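# Tray the two pistons nearest in weight

## Task

Identify the pair of pistons (out of five) whose weights are most alike and place both inside the steel parts tray. None of the remaining three pistons may rest on the tray or hang over its edge. The tray must end up lying flat on the bench. The arrangement must stay put without the robot supporting it, and at the end both grippers must release their hold and back away.

## Robot and tools

Robot: two arms, left_arm and right_arm, mounted on opposite sides of the table. left_arm's base sits on the +y side. The names are labels only and do not match the left or right half of any image.

Frame: one shared scene frame. The origin is the table centre, +z is up, and the table surface is at z = +0.020 m. Result lines give each gripper's end_effector_position (m), end_effector_quat_wxyz, and linear and angular velocities (m/s, rad/s). The printed hand position can be off, more so when the arm is stretched far. On each gripper the fingers point along its +x axis and close along its y axis. The reported position is the point between the pads, about 3 to 4 cm behind the fingertips.

Joint order for every row and every per-joint list: waist, shoulder, elbow, wrist pitch, wrist yaw, wrist roll. Stated ranges in rad: waist -3.054..3.054, shoulder 0.000..3.142, elbow 0.000..2.356, wrist pitch -1.571..1.571, wrist yaw -1.571..1.571, wrist roll -3.142..3.142. The true end of each range can differ from these values by up to 0.010 rad.

execute_actions(actions): actions is a list of actions. Each action is a list of up to 15 rows, and each row runs for one 1/30 s step. If an action has fewer than 15 rows, its last row repeats to fill the 15 steps. Every row has 14 numbers in [-1, 1], covering both arms even when only one moves: the left arm's 6 joint offsets and its opening, then the same 7 for the right arm. The joint numbers are offsets, not poses. They are measured from the angles the arm had when that action began, not from the previous row. For the first action of a call, they are measured from the angles in this scene's most recent report. Scaling: 1.0 equals 0.9615 rad for waist, shoulder and elbow, 1.713 for wrist pitch, 1.767 for wrist yaw and 1.728 for wrist roll. The opening is absolute: +1 is fully open, and empty fingers close at about -0.80 (values down to -1 close no further). Going from fully open to shut takes at least about 0.5 s. If an action pushes a joint more than 0.010 rad beyond its range end, that action is rejected for both arms. If any action in a call is malformed, or the first action fails that check, the whole call is rejected and nothing moves. Joints asked past their true end stop there, and the result then reports "joint sent to its limit". Passing an empty list just returns the state and images.

move(target, speed, blocking): target is a single 14-number row laid out as above. Its joint offsets are counted from the "Joint positions" in the latest result that lists them, not from where the arm is when the move begins. The two opening values are absolute and are sent at once. All joints on both arms follow paths that finish together, so a gripper usually travels on a curve. speed (rad/s, 0.01 to 2, default 0.5) caps the joint that has the longest way to go. A move lasts 0.5 to 10 s and stops short if it would take longer. It does not steer around objects or the other arm. Faster motion means harder impacts, and aiming further beyond a contact point presses harder. The result adds a "move:" line. It gives the ending (done, off_target, moving, held, fault), then limits=held or limits=none, then each arm's joint furthest from its target. With blocking=false the call returns after 0.5 s while motion continues. You must then call wait or stop before sending anything else.

wait(seconds): 0 to 10 s. Both arms keep their last command, and the call returns early if a running move finishes. stop(): brakes a running move, which needs some room to do so. The fingers keep moving.

zoom_image(camera, region): camera is cam_left_wrist or cam_right_wrist (both 504x504). region is [x0, y0, x1, y1] in pixels, with the origin at the top-left corner and a size of at most 504x504. It returns a sharper crop of that camera's latest image.

finished_scene(scene): pass the number of the current scene. It ends the scene for good, reports whether the goal was met, and may present a new task. Replying without any tool call also ends the session.

Result lines: "Joint positions" and "Joint velocities" list each arm's six joints (rad, rad/s) followed by the pad gap (m; 0.088 when fully open). "Joint targets" shows what the joints are being driven toward, and this can change on its own. grip_measured gives the opening on the command scale. It can be about 1 mm off, and it reads up to about 3 mm (0.061) narrower while squeezing something hard. To hold a part, command about 0.07 below grip_measured; a smaller gap gives a gentler grip. Parts thinner than about 3 mm get proportionally less force. Pad force tops out around 34 to 49 N. "joint command not followed" means a clearance check changed some joint targets.

Motion limits: on each step a joint target may lead its measured angle by at most 0.211 rad (waist, shoulder, elbow), 0.213 (pitch), 0.267 (yaw) or 0.228 (roll). Targets are also scaled back if the gripper would shift more than 70 mm. Large moves therefore need several actions, and an unfinished move may need to be re-commanded. Friction can leave joints short of their targets, especially at long reach, so check where each joint ended up.

Cautions: do not let the arms collide or press on each other. Do not knock anything off the table. Avoid drops, slams and forceful pushes. Torque limits in N m are waist 17.4, shoulder 21.6, elbow 21.5, wrist pitch 5.67, wrist yaw 5.65 and wrist roll 5.3, and a carried object's weight counts toward them. Reaching a limit freezes that arm for 10 s and cancels the rest of the call. Holding a load heats the motors. A MOTOR HOT warning appears from 50 °C. At 95 °C an OVER-TEMPERATURE FAULT holds the arm, and if it does not cool within 30 to 60 s it loses power and goes limp. Held parts may get brief tugs and loose items may be nudged. The simulation keeps running while you compose a reply, with the last command held.

Each tool is called after "Request:" as a command line: name --argument value for each argument, lists and objects as JSON in quotes; but a table of rows of numbers goes row by row, as --pt "numbers of a row", without its own name.

## Session

I'll start by checking the current state.

Request:
execute_actions --actions '[]'

Scene clock: 0.00 s.
left_arm: end_effector_position=(+0.3685, +0.4243, +0.3172) grip_measured=+0.829 end_effector_quat_wxyz=(+0.741, -0.157, +0.614, -0.220) end_effector_velocity=(+0.000, +0.000, -0.001) end_effector_angular_velocity=(+0.008, -0.001, +0.004) | right_arm: end_effector_position=(-0.2983, -0.1984, +0.2842) grip_measured=+0.840 end_effector_quat_wxyz=(-0.109, -0.634, -0.098, +0.759) end_effector_velocity=(+0.002, -0.001, +0.000) end_effector_angular_velocity=(-0.012, -0.001, -0.009)
Joint names: [waist, shoulder, elbow, wrist pitch, wrist yaw, wrist roll]
Joint positions: left_arm=[ 1.848  1.598  1.424 -1.39   0.571  0.358  0.08 ] | right_arm=[ 0.681  1.971  2.027 -1.522 -0.144 -0.995  0.08 ]
Joint velocities: left_arm=[-0.002 -0.002 -0.002  0.007 -0.007 -0.007  0.   ] | right_arm=[-0.002 -0.002 -0.002 -0.007 -0.007  0.007  0.   ]
Motor temperatures (°C, as the motors report them): left_arm=[24 24 24 26 24 23] | right_arm=[25 22 24 25 25 24]
Heat: left arm: hottest wrist pitch 26 °C (+0.0 °C/min); right arm: hottest waist 25 °C (+0.0 °C/min).
Joint targets: left_arm=[1.848 1.598 1.424 -1.390 0.571 0.358] | right_arm=[0.681 1.971 2.027 -1.522 -0.144 -0.995]

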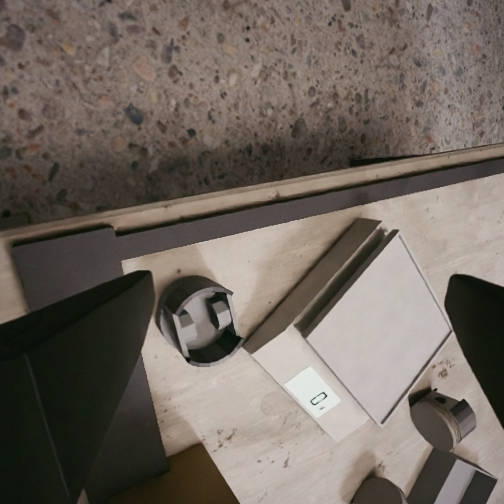

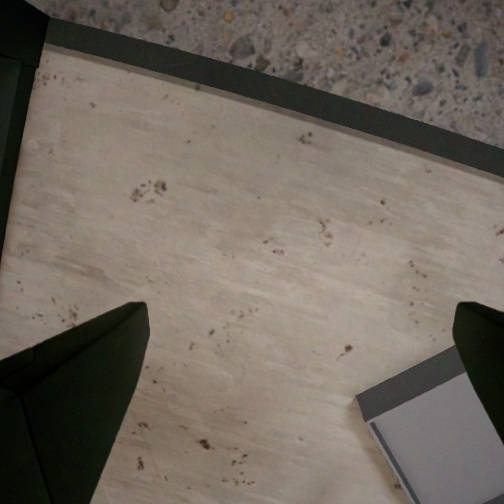

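Request:
move --target '[-0.882,-0.414,-0.233,0.111,-0.323,-0.207,1,-1,-0.802,-0.86,0.246,0.0815,0.576,1]' --speed 0.8

Scene clock: 7.00 s.
left_arm: end_effector_position=(+0.2862, +0.2917, +0.3364) grip_measured=+0.989 end_effector_quat_wxyz=(+0.792, +0.161, +0.539, -0.238) end_effector_velocity=(-0.001, +0.004, +0.000) end_effector_angular_velocity=(+0.016, -0.008, +0.012) | right_arm: end_effector_position=(+0.0346, -0.1643, +0.2962) grip_measured=+1.000 end_effector_quat_wxyz=(+0.629, -0.352, +0.386, +0.575) end_effector_velocity=(-0.000, +0.001, -0.001) end_effector_angular_velocity=(+0.003, +0.003, +0.007)
Joint names: [waist, shoulder, elbow, wrist pitch, wrist yaw, wrist roll]
Joint positions: left_arm=[ 1.003  1.205  1.213 -1.203  0.003  0.004  0.087] | right_arm=[-0.276  1.208  1.211 -1.103 -0.004 -0.003  0.088]
Joint velocities: left_arm=[-0.002 -0.007 -0.002 -0.007 -0.022 -0.007  0.   ] | right_arm=[-0.002  0.002 -0.002  0.007 -0.007 -0.007  0.   ]
Motor temperatures (°C, as the motors report them): left_arm=[24 25 25 26 24 23] | right_arm=[25 24 25 26 25 24]
Heat: left arm: hottest wrist pitch 26 °C (+0.0 °C/min); right arm: hottest wrist pitch 26 °C (+8.6 °C/min).
Joint targets: left_arm=[1.000 1.199 1.200 -1.200 0.000 0.001] | right_arm=[-0.280 1.200 1.200 -1.101 0.000 0.001]
move: off_target (left_arm, right_arm); limits=none; left_arm: farthest joint: the elbow, 0.013 radians from its target (0.224 radians at the start); right_arm: farthest joint: the elbow, 0.011 radians from its target (0.827 radians at the start)

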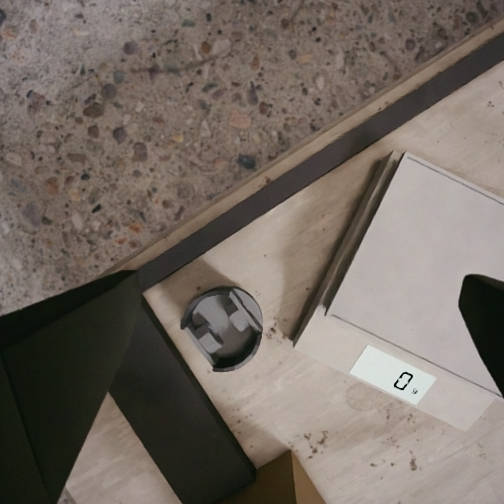

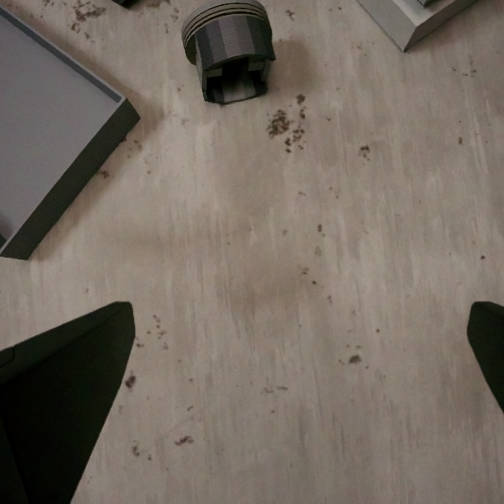

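Request:
move --target '[-0.75,0,0,0.1,0,0,1,0,0,0,0.27,0,0,1]' --speed 0.8

Scene clock: 11.17 s.
left_arm: end_effector_position=(+0.1535, +0.1561, +0.3526) grip_measured=+0.989 end_effector_quat_wxyz=(+0.693, +0.297, +0.391, -0.527) end_effector_velocity=(-0.003, +0.000, -0.002) end_effector_angular_velocity=(+0.011, +0.006, -0.017) | right_arm: end_effector_position=(+0.0418, -0.0885, +0.3606) grip_measured=+1.000 end_effector_quat_wxyz=(+0.701, -0.212, +0.232, +0.640) end_effector_velocity=(+0.001, -0.002, -0.002) end_effector_angular_velocity=(-0.008, -0.013, +0.012)
Joint names: [waist, shoulder, elbow, wrist pitch, wrist yaw, wrist roll]
Joint positions: left_arm=[ 0.285  1.205  1.213 -1.035  0.003  0.004  0.087] | right_arm=[-0.276  1.208  1.211 -0.642 -0.004 -0.002  0.088]
Joint velocities: left_arm=[-0.007  0.002 -0.002 -0.007  0.007  0.007 -0.   ] | right_arm=[-0.007 -0.002 -0.002 -0.007 -0.007 -0.022  0.   ]
Motor temperatures (°C, as the motors report them): left_arm=[24 25 25 27 24 23] | right_arm=[25 24 25 26 25 24]
Heat: left arm: hottest wrist pitch 27 °C (+5.4 °C/min); right arm: hottest wrist pitch 26 °C (+5.4 °C/min).
Joint targets: left_arm=[0.282 1.205 1.213 -1.032 0.003 0.004] | right_arm=[-0.276 1.208 1.212 -0.640 -0.004 -0.003]
move: done; limits=none; left_arm: farthest joint: the waist, 0.004 radians from its target (0.721 radians at the start); right_arm: farthest joint: the wrist pitch, 0.001 radians from its target (0.462 radians at the start)

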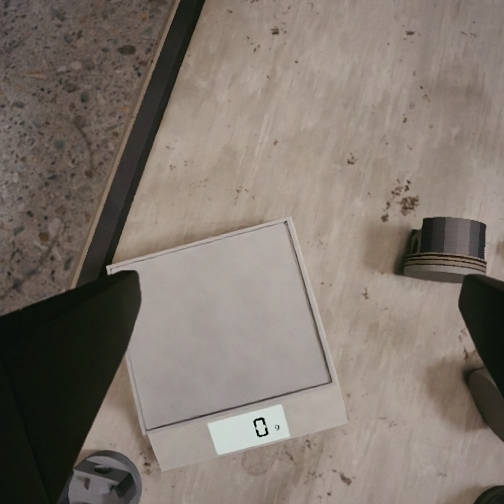

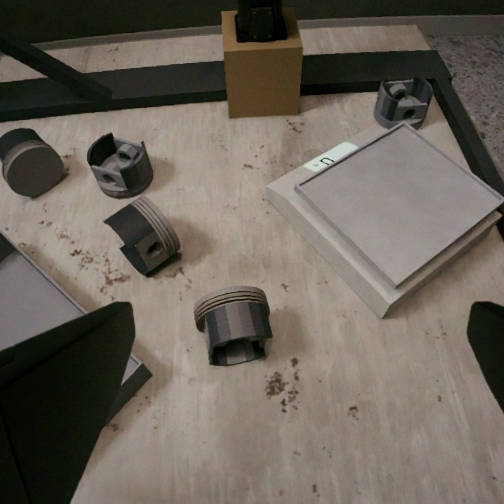

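Request:
zoom_image --camera "cam_right_wrist" --region '[0, 110, 290, 380]'

Request:
zoom_image --camera "cam_right_wrist" --region '[250, 60, 504, 330]'

Region (0, 110, 290, 380) of cam_right_wrist's 504x504 image, scaled by 1.738, with more detail than that image has; it fills the top 469 rows of this view, and the rest is white.

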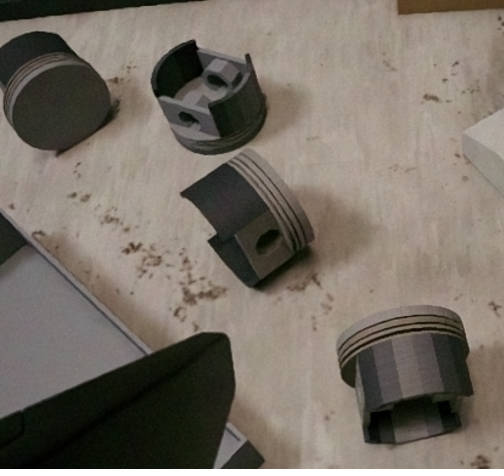

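Region (250, 60, 504, 330) of cam_right_wrist's 504x504 image, scaled by 1.867, with more detail than that image has; it fills the left 474 columns of this view, and the rest is white.

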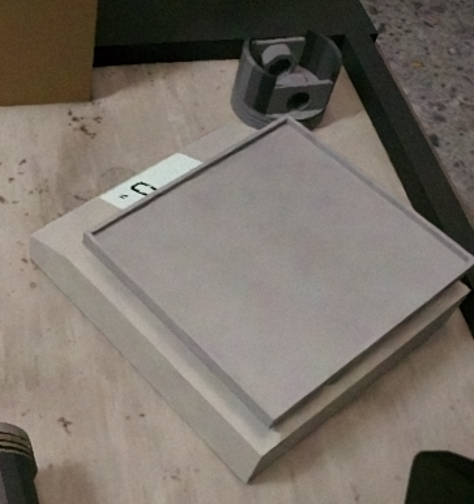

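Request:
move --target '[0.963,0.0946,-0.4417,-0.0163,0,-0.182,1,0.748,0.408,0.509,-0.131,0.485,0,1]' --speed 0.8

Scene clock: 23.93 s.
left_arm: end_effector_position=(+0.2591, +0.3569, +0.2041) grip_measured=+0.989 end_effector_quat_wxyz=(+0.713, +0.019, +0.700, -0.026) end_effector_velocity=(-0.001, +0.002, -0.000) end_effector_angular_velocity=(+0.009, +0.004, +0.010) | right_arm: end_effector_position=(-0.1211, -0.0564, +0.4179) grip_measured=+1.000 end_effector_quat_wxyz=(+0.727, -0.370, +0.018, +0.578) end_effector_velocity=(+0.002, -0.000, -0.002) end_effector_angular_velocity=(-0.009, -0.017, -0.004)
Joint names: [waist, shoulder, elbow, wrist pitch, wrist yaw, wrist roll]
Joint positions: left_arm=[ 1.208  1.291  0.801 -1.061  0.003 -0.308  0.087] | right_arm=[ 0.439  1.586  1.692 -0.863  0.849 -0.002  0.088]
Joint velocities: left_arm=[ 0.002 -0.002 -0.002 -0.007 -0.007 -0.007 -0.   ] | right_arm=[-0.002  0.002 -0.002 -0.007  0.007 -0.007  0.   ]
Motor temperatures (°C, as the motors report them): left_arm=[24 25 26 28 24 23] | right_arm=[25 25 28 28 25 24]
Heat: left arm: hottest wrist pitch 28 °C (+5.0 °C/min); right arm: hottest elbow 28 °C (+7.5 °C/min).
Joint targets: left_arm=[1.211 1.296 0.788 -1.063 0.003 -0.311] | right_arm=[0.443 1.601 1.700 -0.866 0.853 -0.002]
move: off_target (left_arm, right_arm); limits=none; left_arm: farthest joint: the elbow, 0.012 radians from its target (0.425 radians at the start); right_arm: farthest joint: the shoulder, 0.015 radians from its target (0.392 radians at the start)

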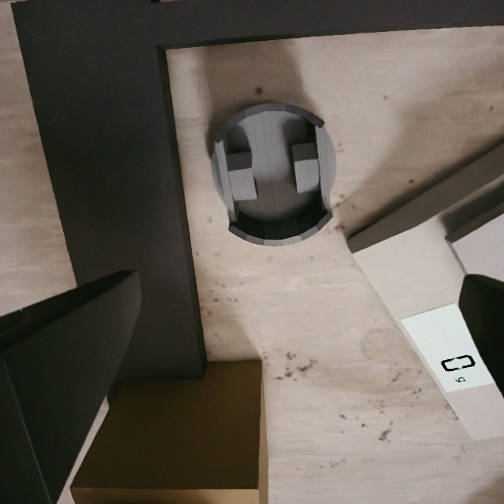

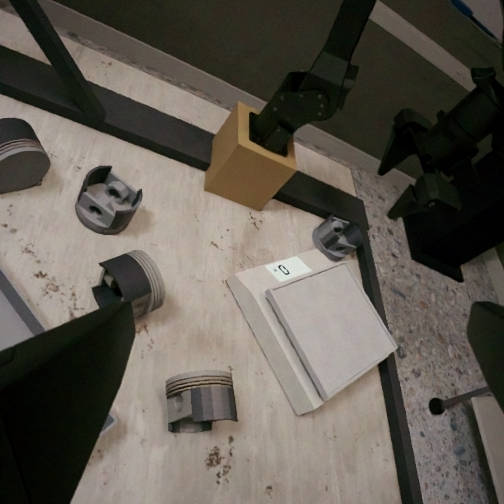

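Request:
move --target '[0.0187,0.3027,-0.262,0.2964,0,-0.057,0.67,0,0,0,0,0,0,1]' --speed 0.6

Scene clock: 26.70 s.
left_arm: end_effector_position=(+0.2650, +0.3579, +0.1000) grip_measured=+0.673 end_effector_quat_wxyz=(+0.706, -0.017, +0.708, +0.015) end_effector_velocity=(-0.008, +0.004, +0.000) end_effector_angular_velocity=(+0.020, +0.032, -0.010) | right_arm: end_effector_position=(-0.1211, -0.0564, +0.4180) grip_measured=+1.000 end_effector_quat_wxyz=(+0.727, -0.370, +0.018, +0.578) end_effector_velocity=(+0.002, -0.002, -0.003) end_effector_angular_velocity=(-0.018, -0.003, -0.000)
Joint names: [waist, shoulder, elbow, wrist pitch, wrist yaw, wrist roll]
Joint positions: left_arm=[ 1.223  1.576  0.559 -0.556  0.003 -0.403  0.072] | right_arm=[ 0.439  1.586  1.692 -0.863  0.849 -0.002  0.088]
Joint velocities: left_arm=[-0.002 -0.002 -0.002 -0.037 -0.007  0.007 -0.   ] | right_arm=[-0.002 -0.002 -0.002 -0.022 -0.007  0.007  0.   ]
Motor temperatures (°C, as the motors report them): left_arm=[24 25 26 28 24 23] | right_arm=[25 25 28 28 25 24]
Heat: left arm: hottest wrist pitch 28 °C (+4.5 °C/min); right arm: hottest elbow 28 °C (+6.7 °C/min).
Joint targets: left_arm=[1.226 1.582 0.549 -0.553 0.003 -0.406] | right_arm=[0.439 1.586 1.692 -0.863 0.849 -0.002]
move: done; limits=none; left_arm: farthest joint: the elbow, 0.010 radians from its target (0.252 radians at the start); right_arm: farthest joint: the waist, 0.000 radians from its target (0.000 radians at the start)

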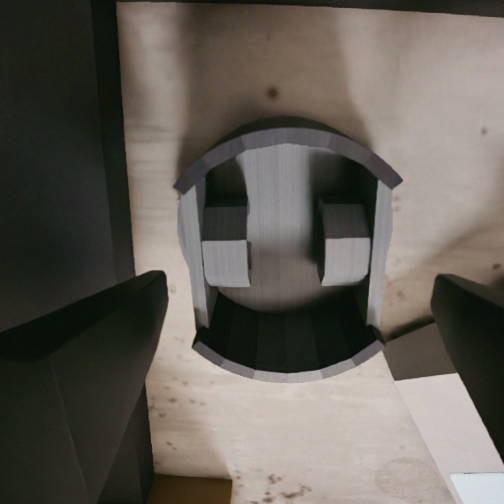

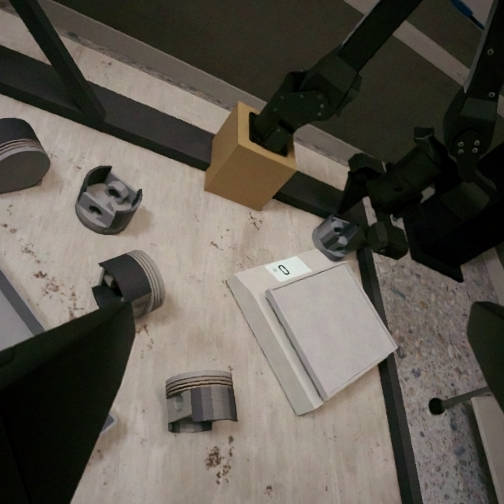

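Request:
zoom_image --camera "cam_right_wrist" --region '[290, 140, 450, 290]'

Region (290, 140, 450, 290) of cam_right_wrist's 504x504 image, scaled by 3.150, with more detail than that image has; it fills the top 472 rows of this view, and the rest is white.

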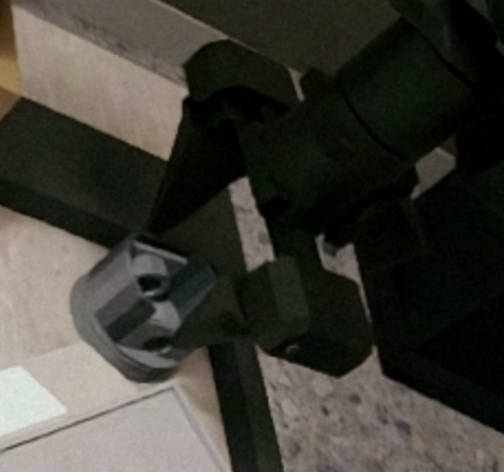

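Request:
move --target '[0.0224,0.1032,-0.032,0.0702,0,0.012,0.67,0,0,0,0,0,0,1]' --speed 0.3

Scene clock: 29.23 s.
left_arm: end_effector_position=(+0.2701, +0.3601, +0.0795) grip_measured=+0.673 end_effector_quat_wxyz=(+0.707, -0.018, +0.707, +0.015) end_effector_velocity=(-0.003, +0.002, -0.001) end_effector_angular_velocity=(+0.011, +0.009, -0.010) | right_arm: end_effector_position=(-0.1211, -0.0564, +0.4180) grip_measured=+1.000 end_effector_quat_wxyz=(+0.727, -0.370, +0.018, +0.578) end_effector_velocity=(+0.003, -0.001, -0.000) end_effector_angular_velocity=(-0.010, -0.027, +0.002)
Joint names: [waist, shoulder, elbow, wrist pitch, wrist yaw, wrist roll]
Joint positions: left_arm=[ 1.242  1.668  0.538 -0.439  0.003 -0.385  0.072] | right_arm=[ 0.439  1.586  1.692 -0.863  0.849 -0.002  0.088]
Joint velocities: left_arm=[-0.002  0.002 -0.002 -0.007 -0.007  0.007 -0.   ] | right_arm=[-0.002 -0.002 -0.002 -0.007  0.007 -0.022  0.   ]
Motor temperatures (°C, as the motors report them): left_arm=[24 25 26 28 24 23] | right_arm=[25 25 28 28 25 24]
Heat: left arm: hottest wrist pitch 28 °C (+4.1 °C/min); right arm: hottest elbow 28 °C (+6.2 °C/min).
Joint targets: left_arm=[1.245 1.674 0.529 -0.436 0.003 -0.382] | right_arm=[0.439 1.586 1.692 -0.863 0.849 -0.002]
move: done; limits=none; left_arm: farthest joint: the elbow, 0.010 radians from its target (0.031 radians at the start); right_arm: farthest joint: the waist, 0.000 radians from its target (0.000 radians at the start)

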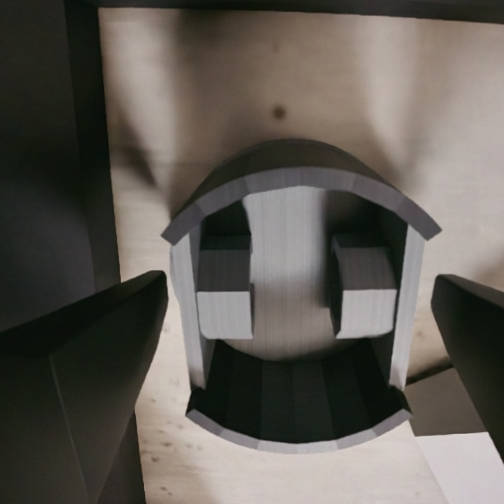

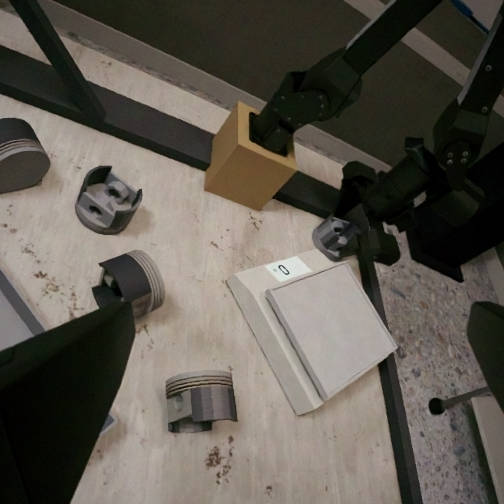

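Request:
execute_actions --actions '[[[0,0,0,0,0,0,0.45,0,0,0,0,0,0,1]],[[0,0,0,0,0,0,0.25,0,0,0,0,0,0,1]]]'

Scene clock: 30.67 s.
left_arm: end_effector_position=(+0.2699, +0.3602, +0.0794) grip_measured=+0.289 end_effector_quat_wxyz=(+0.707, -0.018, +0.707, +0.016) end_effector_velocity=(-0.004, +0.004, +0.000) end_effector_angular_velocity=(+0.028, +0.013, +0.005) | right_arm: end_effector_position=(-0.1211, -0.0564, +0.4180) grip_measured=+1.000 end_effector_quat_wxyz=(+0.727, -0.370, +0.018, +0.578) end_effector_velocity=(-0.000, +0.001, +0.000) end_effector_angular_velocity=(+0.001, +0.002, +0.006)
Joint names: [waist, shoulder, elbow, wrist pitch, wrist yaw, wrist roll]
Joint positions: left_arm=[ 1.242  1.668  0.538 -0.439  0.003 -0.385  0.053] | right_arm=[ 0.439  1.586  1.692 -0.863  0.849 -0.002  0.088]
Joint velocities: left_arm=[-0.002 -0.002 -0.002 -0.022 -0.022 -0.007 -0.   ] | right_arm=[-0.002 -0.002 -0.002  0.007 -0.007 -0.007  0.   ]
Motor temperatures (°C, as the motors report them): left_arm=[24 25 26 28 24 23] | right_arm=[25 26 28 28 25 24]
Heat: left arm: hottest wrist pitch 28 °C (+3.9 °C/min); right arm: hottest elbow 28 °C (+5.9 °C/min).
Joint targets: left_arm=[1.242 1.668 0.538 -0.438 0.003 -0.385] | right_arm=[0.439 1.586 1.692 -0.863 0.849 -0.002]

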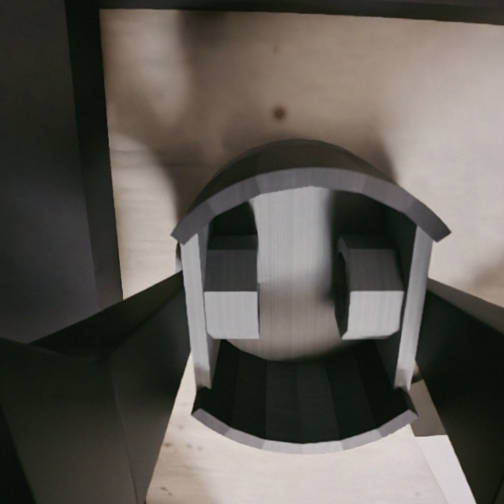

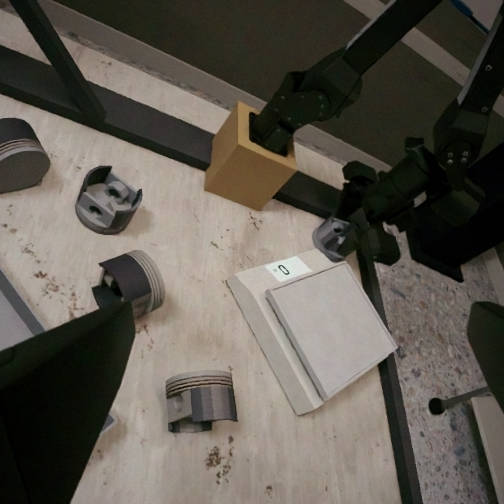

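Request:
move --target '[0,-0.2393,0.165,-0.2205,0,0,0.19,0,0,0,0,0,0,1]' --speed 0.5

Scene clock: 33.97 s.
left_arm: end_effector_position=(+0.2687, +0.3607, +0.1478) grip_measured=+0.289 end_effector_quat_wxyz=(+0.703, -0.016, +0.710, +0.017) end_effector_velocity=(-0.002, +0.001, -0.000) end_effector_angular_velocity=(+0.009, +0.004, -0.010) | right_arm: end_effector_position=(-0.1211, -0.0564, +0.4180) grip_measured=+1.000 end_effector_quat_wxyz=(+0.727, -0.370, +0.018, +0.578) end_effector_velocity=(+0.003, -0.000, +0.000) end_effector_angular_velocity=(-0.002, +0.009, -0.005)
Joint names: [waist, shoulder, elbow, wrist pitch, wrist yaw, wrist roll]
Joint positions: left_arm=[ 1.242  1.448  0.681 -0.813  0.003 -0.385  0.053] | right_arm=[ 0.439  1.586  1.692 -0.863  0.849 -0.002  0.088]
Joint velocities: left_arm=[-0.002 -0.002 -0.002 -0.007 -0.007  0.007 -0.   ] | right_arm=[-0.007 -0.002  0.002 -0.007 -0.007  0.007  0.   ]
Motor temperatures (°C, as the motors report them): left_arm=[24 26 26 28 24 23] | right_arm=[25 26 29 28 25 24]
Heat: left arm: hottest wrist pitch 28 °C (+3.5 °C/min); right arm: hottest elbow 29 °C (+7.1 °C/min).
Joint targets: left_arm=[1.242 1.438 0.697 -0.817 0.003 -0.385] | right_arm=[0.439 1.586 1.692 -0.863 0.849 -0.002]
move: off_target (left_arm); limits=none; left_arm: farthest joint: the elbow, 0.016 radians from its target (0.159 radians at the start); right_arm: farthest joint: the waist, 0.000 radians from its target (0.000 radians at the start)

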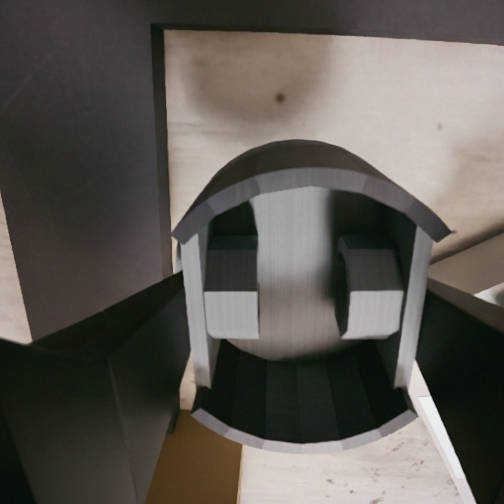

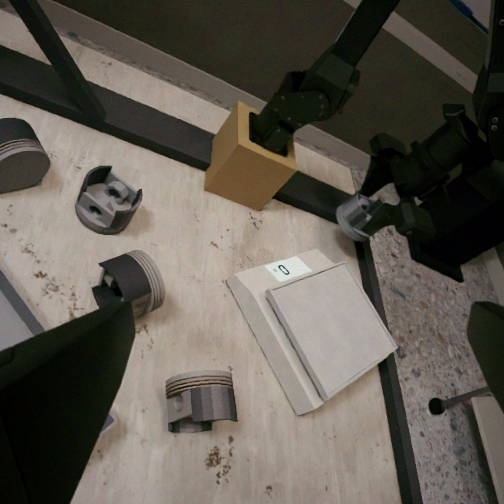

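Request:
move --target '[-0.601,0.437,0.497,-0.022,0,0.295,0.19,0,0,0,0,0,0,1]' --speed 0.6

Scene clock: 36.07 s.
left_arm: end_effector_position=(+0.2721, +0.1751, +0.1487) grip_measured=+0.289 end_effector_quat_wxyz=(+0.615, +0.348, +0.615, -0.351) end_effector_velocity=(+0.002, +0.002, +0.001) end_effector_angular_velocity=(+0.015, -0.016, +0.020) | right_arm: end_effector_position=(-0.1211, -0.0564, +0.4180) grip_measured=+1.000 end_effector_quat_wxyz=(+0.727, -0.370, +0.018, +0.578) end_effector_velocity=(-0.003, -0.001, -0.003) end_effector_angular_velocity=(-0.012, +0.014, +0.015)
Joint names: [waist, shoulder, elbow, wrist pitch, wrist yaw, wrist roll]
Joint positions: left_arm=[ 0.667  1.863  1.142 -0.848  0.003  0.121  0.053] | right_arm=[ 0.439  1.586  1.692 -0.863  0.849 -0.002  0.088]
Joint velocities: left_arm=[-0.002 -0.002  0.002 -0.007 -0.022 -0.022 -0.   ] | right_arm=[ 0.002 -0.002 -0.002 -0.007 -0.022  0.007  0.   ]
Motor temperatures (°C, as the motors report them): left_arm=[24 26 27 28 24 23] | right_arm=[25 26 29 28 25 24]
Heat: left arm: hottest wrist pitch 28 °C (+3.3 °C/min); right arm: hottest elbow 29 °C (+6.7 °C/min).
Joint targets: left_arm=[0.664 1.868 1.158 -0.851 0.003 0.125] | right_arm=[0.439 1.586 1.692 -0.863 0.849 -0.002]
move: off_target (left_arm); limits=none; left_arm: farthest joint: the elbow, 0.017 radians from its target (0.478 radians at the start); right_arm: farthest joint: the waist, 0.000 radians from its target (0.000 radians at the start)

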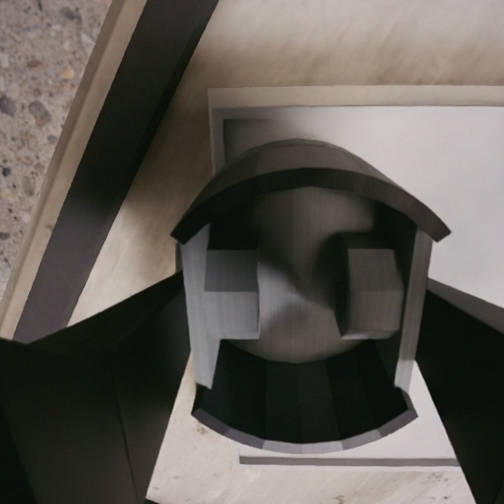

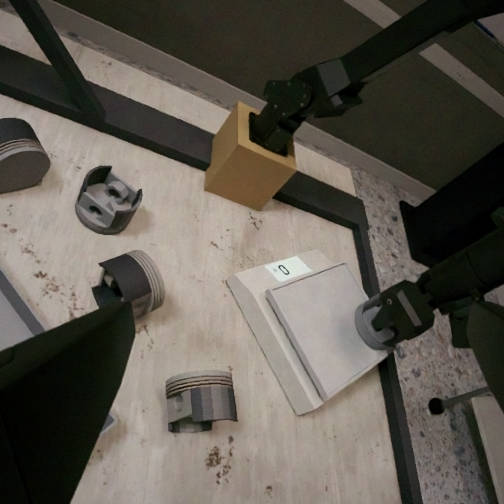

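Request:
move --target '[-0.064,0.012,-0.044,0.0275,0,-0.036,0.19,0,0,0,0,0,0,1]' --speed 0.2

Scene clock: 38.87 s.
left_arm: end_effector_position=(+0.2658, +0.1690, +0.1444) grip_measured=+0.289 end_effector_quat_wxyz=(+0.628, +0.350, +0.607, -0.338) end_effector_velocity=(-0.002, +0.003, -0.001) end_effector_angular_velocity=(+0.014, +0.001, +0.005) | right_arm: end_effector_position=(-0.1211, -0.0564, +0.4180) grip_measured=+1.000 end_effector_quat_wxyz=(+0.727, -0.370, +0.018, +0.578) end_effector_velocity=(+0.001, -0.001, -0.001) end_effector_angular_velocity=(-0.006, +0.006, -0.000)
Joint names: [waist, shoulder, elbow, wrist pitch, wrist yaw, wrist roll]
Joint positions: left_arm=[ 0.625  1.862  1.12  -0.811 -0.029  0.062  0.053] | right_arm=[ 0.439  1.586  1.692 -0.863  0.849 -0.002  0.088]
Joint velocities: left_arm=[-0.002 -0.002 -0.007 -0.007 -0.007 -0.007  0.   ] | right_arm=[-0.002 -0.002 -0.002 -0.007 -0.007  0.007  0.   ]
Motor temperatures (°C, as the motors report them): left_arm=[24 26 27 28 24 23] | right_arm=[25 26 29 28 25 24]
Heat: left arm: hottest wrist pitch 28 °C (+3.1 °C/min); right arm: hottest elbow 29 °C (+6.2 °C/min).
Joint targets: left_arm=[0.606 1.874 1.100 -0.801 0.003 0.059] | right_arm=[0.439 1.586 1.692 -0.863 0.849 -0.002]
move: off_target (left_arm); limits=none; left_arm: farthest joint: the wrist yaw, 0.032 radians from its target (0.000 radians at the start); right_arm: farthest joint: the waist, 0.000 radians from its target (0.000 radians at the start)

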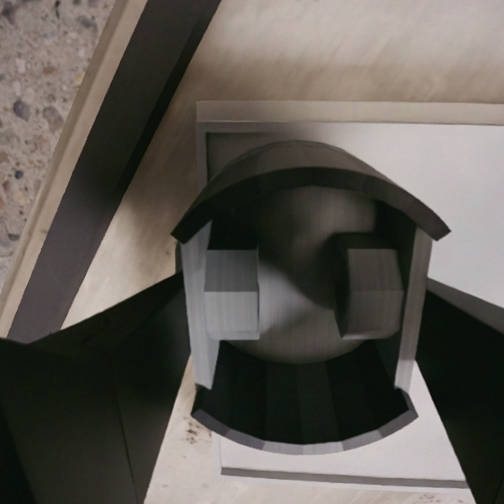

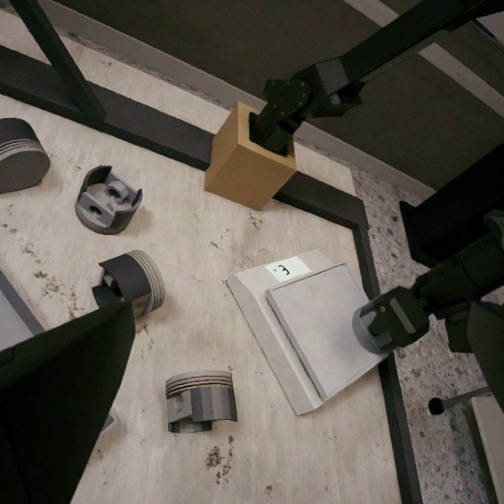

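Request:
move --target '[-0.02,-0.0393,0.0233,-0.0327,0.0198,0,0.19,0,0,0,0,0,0,1]' --speed 0.15

Scene clock: 43.23 s.
left_arm: end_effector_position=(+0.2534, +0.1694, +0.1528) grip_measured=+0.289 end_effector_quat_wxyz=(+0.613, +0.349, +0.617, -0.350) end_effector_velocity=(-0.001, +0.002, +0.000) end_effector_angular_velocity=(+0.010, -0.002, +0.005) | right_arm: end_effector_position=(-0.1211, -0.0564, +0.4180) grip_measured=+1.000 end_effector_quat_wxyz=(+0.727, -0.370, +0.018, +0.578) end_effector_velocity=(+0.001, -0.001, -0.001) end_effector_angular_velocity=(-0.011, -0.006, +0.006)
Joint names: [waist, shoulder, elbow, wrist pitch, wrist yaw, wrist roll]
Joint positions: left_arm=[ 0.609  1.838  1.127 -0.864  0.003  0.062  0.053] | right_arm=[ 0.439  1.586  1.692 -0.863  0.849 -0.002  0.088]
Joint velocities: left_arm=[-0.002 -0.002 -0.002 -0.007 -0.007 -0.007 -0.   ] | right_arm=[-0.002 -0.002 -0.002 -0.007 -0.007 -0.007  0.   ]
Motor temperatures (°C, as the motors report them): left_arm=[24 27 27 28 25 23] | right_arm=[25 27 30 29 25 24]
Heat: left arm: hottest wrist pitch 28 °C (+2.8 °C/min); right arm: hottest elbow 30 °C (+6.9 °C/min).
Joint targets: left_arm=[0.606 1.824 1.143 -0.867 0.006 0.062] | right_arm=[0.439 1.586 1.692 -0.863 0.849 -0.002]
move: off_target (left_arm); limits=none; left_arm: farthest joint: the elbow, 0.015 radians from its target (0.022 radians at the start); right_arm: farthest joint: the waist, 0.000 radians from its target (0.000 radians at the start)

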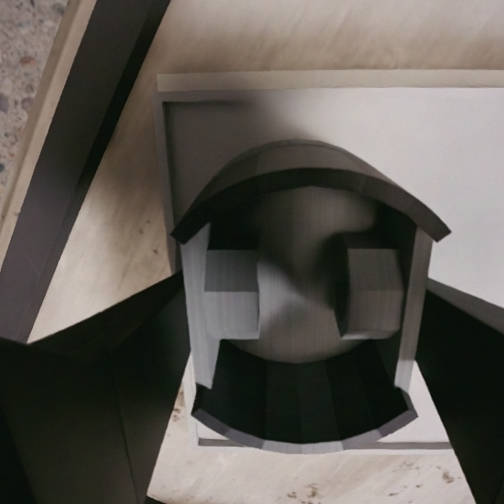

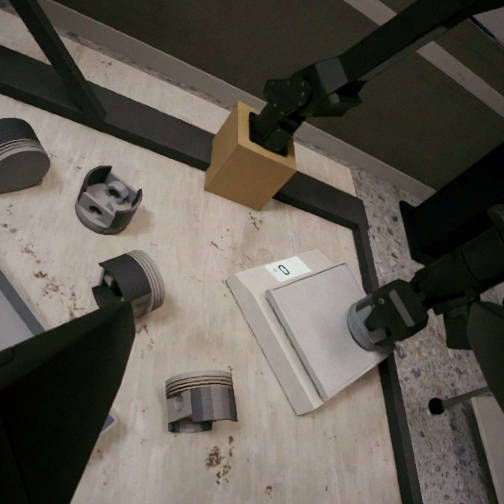

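Request:
move --target '[-0.01,0.023,-0.0308,0.029,0,0,0.19,0,0,0,0,0,0,1]' --speed 0.08

Scene clock: 44.70 s.
left_arm: end_effector_position=(+0.2528, +0.1672, +0.1438) grip_measured=+0.289 end_effector_quat_wxyz=(+0.615, +0.350, +0.613, -0.352) end_effector_velocity=(+0.003, +0.001, +0.000) end_effector_angular_velocity=(+0.006, -0.022, +0.020) | right_arm: end_effector_position=(-0.1211, -0.0564, +0.4180) grip_measured=+1.000 end_effector_quat_wxyz=(+0.727, -0.370, +0.018, +0.578) end_effector_velocity=(+0.001, -0.001, -0.003) end_effector_angular_velocity=(-0.010, +0.003, -0.000)
Joint names: [waist, shoulder, elbow, wrist pitch, wrist yaw, wrist roll]
Joint positions: left_arm=[ 0.603  1.854  1.107 -0.821  0.003  0.062  0.053] | right_arm=[ 0.439  1.586  1.692 -0.863  0.849 -0.002  0.088]
Joint velocities: left_arm=[-0.002 -0.002 -0.002  0.007 -0.022 -0.022  0.   ] | right_arm=[-0.002 -0.002 -0.007 -0.007 -0.007  0.007  0.   ]
Motor temperatures (°C, as the motors report them): left_arm=[24 27 27 28 25 23] | right_arm=[25 27 30 29 25 24]
Heat: left arm: hottest wrist pitch 28 °C (+2.7 °C/min); right arm: hottest elbow 30 °C (+6.7 °C/min).
Joint targets: left_arm=[0.599 1.860 1.097 -0.814 0.003 0.062] | right_arm=[0.439 1.586 1.692 -0.863 0.849 -0.002]
move: done; limits=none; left_arm: farthest joint: the elbow, 0.010 radians from its target (0.030 radians at the start); right_arm: farthest joint: the waist, 0.000 radians from its target (0.000 radians at the start)

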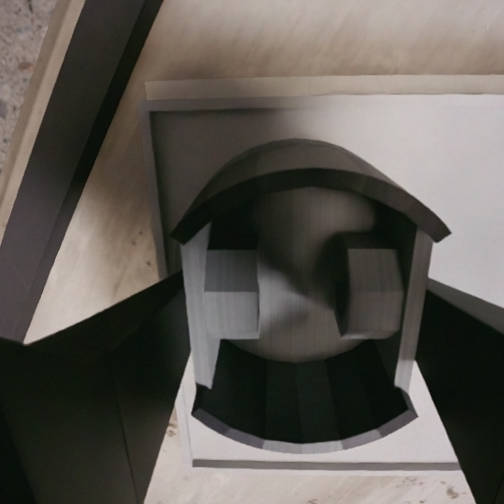

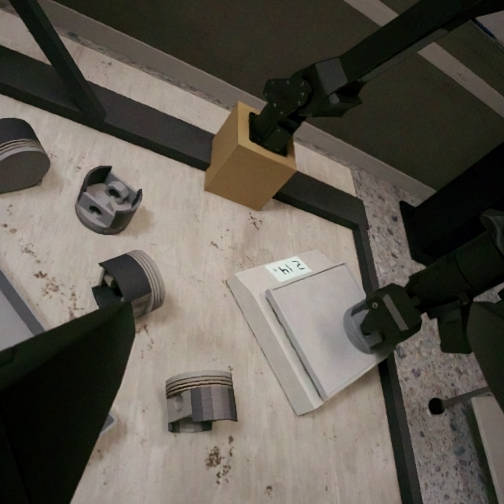

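Request:
execute_actions --actions '[[[0,0,0,0,0,0,0.62,0,0,0,0,0,0,1]]]'

Scene clock: 45.53 s.
left_arm: end_effector_position=(+0.2529, +0.1670, +0.1438) grip_measured=+0.612 end_effector_quat_wxyz=(+0.615, +0.349, +0.613, -0.353) end_effector_velocity=(-0.004, +0.003, +0.002) end_effector_angular_velocity=(+0.018, +0.004, +0.000) | right_arm: end_effector_position=(-0.1211, -0.0564, +0.4180) grip_measured=+1.000 end_effector_quat_wxyz=(+0.727, -0.370, +0.018, +0.578) end_effector_velocity=(-0.001, -0.001, -0.003) end_effector_angular_velocity=(-0.017, +0.002, +0.017)
Joint names: [waist, shoulder, elbow, wrist pitch, wrist yaw, wrist roll]
Joint positions: left_arm=[ 0.603  1.854  1.107 -0.819  0.003  0.062  0.069] | right_arm=[ 0.439  1.586  1.692 -0.863  0.849 -0.002  0.088]
Joint velocities: left_arm=[-0.007 -0.007 -0.002 -0.022 -0.007 -0.007  0.002] | right_arm=[-0.002 -0.002 -0.002 -0.007 -0.022 -0.007  0.   ]
Motor temperatures (°C, as the motors report them): left_arm=[24 27 27 28 25 23] | right_arm=[25 27 30 29 25 24]
Heat: left arm: hottest wrist pitch 28 °C (+2.6 °C/min); right arm: hottest elbow 30 °C (+6.6 °C/min).
Joint targets: left_arm=[0.603 1.854 1.107 -0.820 0.003 0.062] | right_arm=[0.439 1.586 1.692 -0.863 0.849 -0.002]

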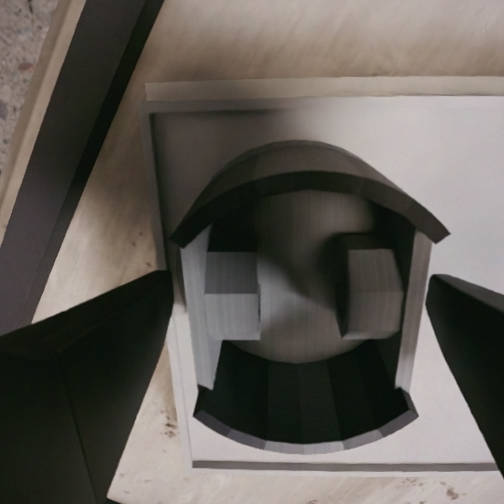

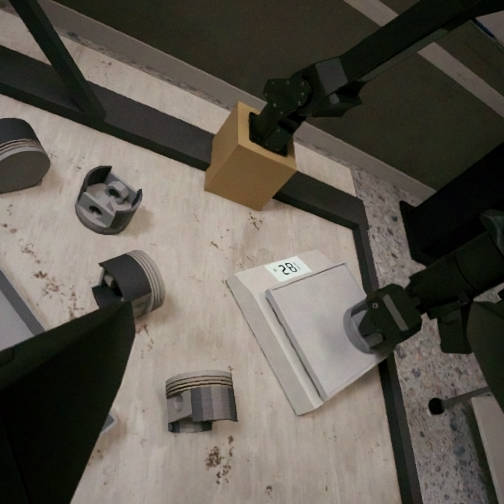

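Request:
move --target '[0,-0.078,0.111,-0.098,0,0,0.62,0,0,0,0,0,0,1]' --speed 0.5

Request:
zoom_image --camera "cam_right_wrist" --region '[250, 240, 330, 300]'

Scene clock: 48.23 s.
left_arm: end_effector_position=(+0.2523, +0.1678, +0.1852) grip_measured=+0.617 end_effector_quat_wxyz=(+0.614, +0.350, +0.614, -0.352) end_effector_velocity=(-0.003, +0.001, +0.000) end_effector_angular_velocity=(+0.002, +0.010, +0.020) | right_arm: end_effector_position=(-0.1211, -0.0564, +0.4180) grip_measured=+1.000 end_effector_quat_wxyz=(+0.727, -0.370, +0.018, +0.578) end_effector_velocity=(+0.004, +0.001, +0.001) end_effector_angular_velocity=(+0.011, +0.006, -0.016)
Joint names: [waist, shoulder, elbow, wrist pitch, wrist yaw, wrist roll]
Joint positions: left_arm=[ 0.603  1.787  1.201 -0.984  0.003  0.062  0.069] | right_arm=[ 0.439  1.586  1.692 -0.863  0.849 -0.002  0.088]
Joint velocities: left_arm=[-0.002 -0.002 -0.002 -0.007  0.007 -0.022  0.   ] | right_arm=[-0.007 -0.002 -0.002  0.007  0.007  0.007  0.   ]
Motor temperatures (°C, as the motors report them): left_arm=[24 28 27 28 25 23] | right_arm=[25 27 30 29 25 24]
Heat: left arm: hottest shoulder 28 °C (+2.5 °C/min); right arm: hottest elbow 30 °C (+6.2 °C/min).
Joint targets: left_arm=[0.603 1.779 1.214 -0.987 0.003 0.062] | right_arm=[0.439 1.586 1.692 -0.863 0.849 -0.002]
move: off_target (left_arm); limits=none; left_arm: farthest joint: the elbow, 0.012 radians from its target (0.107 radians at the start); right_arm: farthest joint: the waist, 0.000 radians from its target (0.000 radians at the start)

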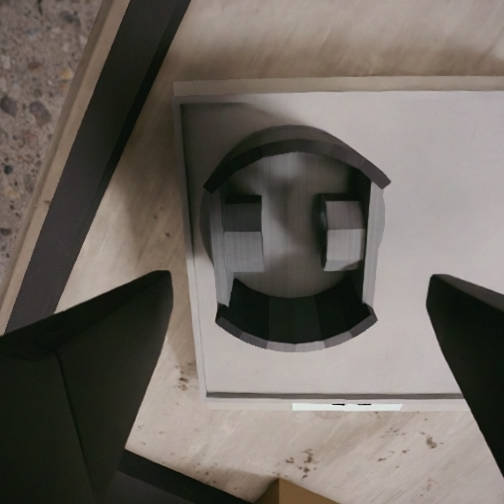

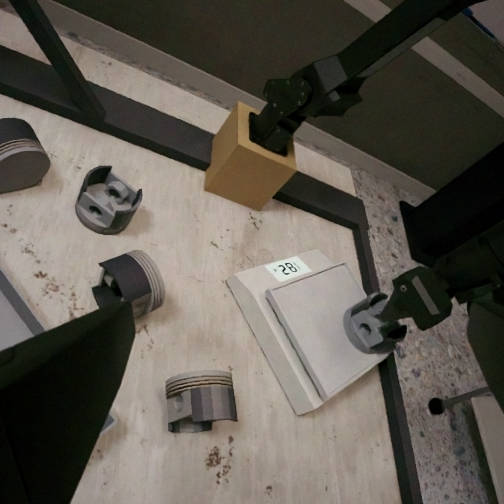

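Region (250, 240, 330, 300) of cam_right_wrist's 504x504 image, scaled by 6.300, with more detail than that image has; it fills the top 378 rows of this view, and the rest is white.

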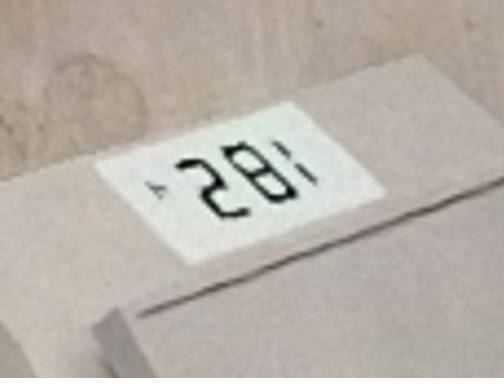

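Request:
move --target '[-1,-0.215,-0.31,0.052,0,0.4,0.7,0,0,0,0,0,0,1]' --speed 1.0

Scene clock: 51.50 s.
left_arm: end_effector_position=(-0.0140, +0.1917, +0.1710) grip_measured=+0.697 end_effector_quat_wxyz=(+0.160, +0.688, +0.160, -0.690) end_effector_velocity=(+0.000, -0.001, +0.000) end_effector_angular_velocity=(-0.009, -0.004, -0.010) | right_arm: end_effector_position=(-0.1211, -0.0564, +0.4180) grip_measured=+1.000 end_effector_quat_wxyz=(+0.727, -0.370, +0.018, +0.578) end_effector_velocity=(+0.003, -0.002, +0.001) end_effector_angular_velocity=(-0.006, -0.024, +0.002)
Joint names: [waist, shoulder, elbow, wrist pitch, wrist yaw, wrist roll]
Joint positions: left_arm=[-0.355  1.587  0.915 -0.898  0.003  0.75   0.073] | right_arm=[ 0.439  1.586  1.692 -0.863  0.849 -0.002  0.088]
Joint velocities: left_arm=[-0.002 -0.002 -0.002  0.007 -0.007  0.007 -0.   ] | right_arm=[-0.002 -0.007 -0.002 -0.007  0.007 -0.022  0.   ]
Motor temperatures (°C, as the motors report them): left_arm=[24 28 27 28 25 23] | right_arm=[25 28 30 29 25 24]
Heat: left arm: hottest shoulder 28 °C (+2.3 °C/min); right arm: hottest elbow 30 °C (+5.8 °C/min).
Joint targets: left_arm=[-0.358 1.580 0.903 -0.895 0.003 0.753] | right_arm=[0.439 1.586 1.692 -0.863 0.849 -0.002]
move: off_target (left_arm); limits=none; left_arm: farthest joint: the elbow, 0.012 radians from its target (0.298 radians at the start); right_arm: farthest joint: the waist, 0.000 radians from its target (0.000 radians at the start)

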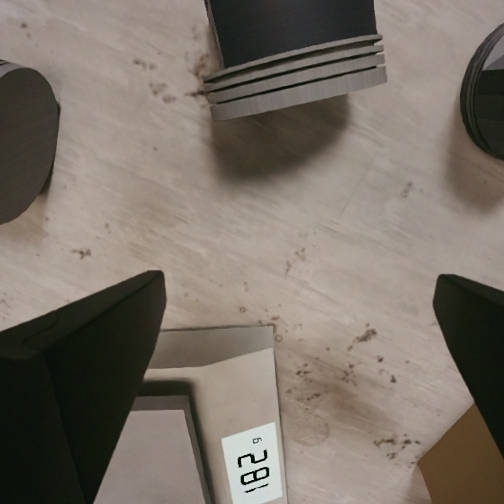

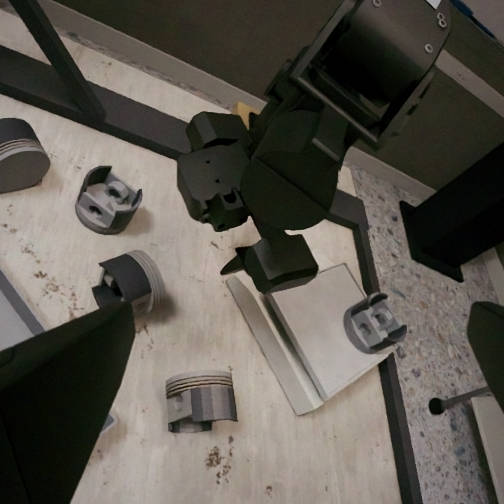

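Request:
move --target '[-0.5554,0.1012,-0.131,0.121,0,0.224,0.7,0,0,0,0,0,0,1]' --speed 0.8

Scene clock: 53.57 s.
left_arm: end_effector_position=(-0.1192, +0.2722, +0.1251) grip_measured=+0.697 end_effector_quat_wxyz=(-0.161, +0.688, -0.160, -0.689) end_effector_velocity=(+0.003, +0.003, -0.001) end_effector_angular_velocity=(+0.002, -0.014, -0.000) | right_arm: end_effector_position=(-0.1211, -0.0564, +0.4180) grip_measured=+1.000 end_effector_quat_wxyz=(+0.727, -0.370, +0.018, +0.578) end_effector_velocity=(-0.002, +0.001, -0.001) end_effector_angular_velocity=(-0.000, +0.023, +0.010)
Joint names: [waist, shoulder, elbow, wrist pitch, wrist yaw, wrist roll]
Joint positions: left_arm=[-0.886  1.677  0.8   -0.694  0.003  1.133  0.073] | right_arm=[ 0.439  1.586  1.692 -0.863  0.849 -0.002  0.088]
Joint velocities: left_arm=[-0.007 -0.002 -0.007 -0.007 -0.007 -0.007 -0.   ] | right_arm=[-0.002 -0.002 -0.002  0.007 -0.022  0.007  0.   ]
Motor temperatures (°C, as the motors report them): left_arm=[24 28 27 28 25 23] | right_arm=[25 28 30 29 25 24]
Heat: left arm: hottest shoulder 28 °C (+2.2 °C/min); right arm: hottest elbow 30 °C (+5.6 °C/min).
Joint targets: left_arm=[-0.889 1.685 0.789 -0.691 0.003 1.137] | right_arm=[0.439 1.586 1.692 -0.863 0.849 -0.002]
move: off_target (left_arm); limits=none; left_arm: farthest joint: the elbow, 0.011 radians from its target (0.126 radians at the start); right_arm: farthest joint: the waist, 0.000 radians from its target (0.000 radians at the start)

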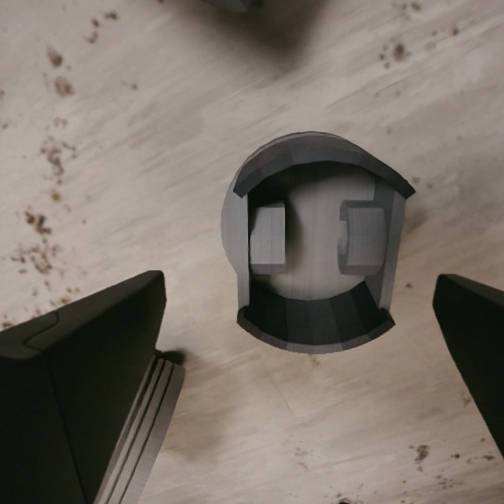

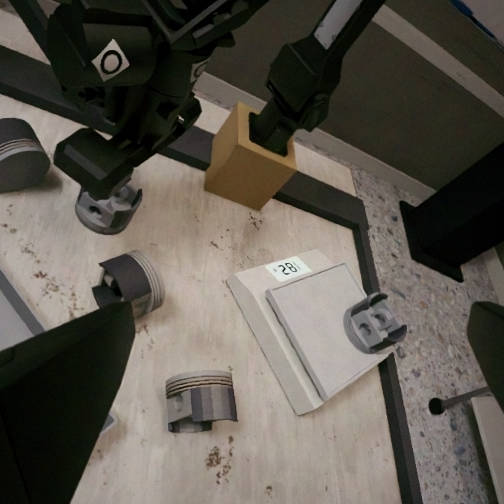

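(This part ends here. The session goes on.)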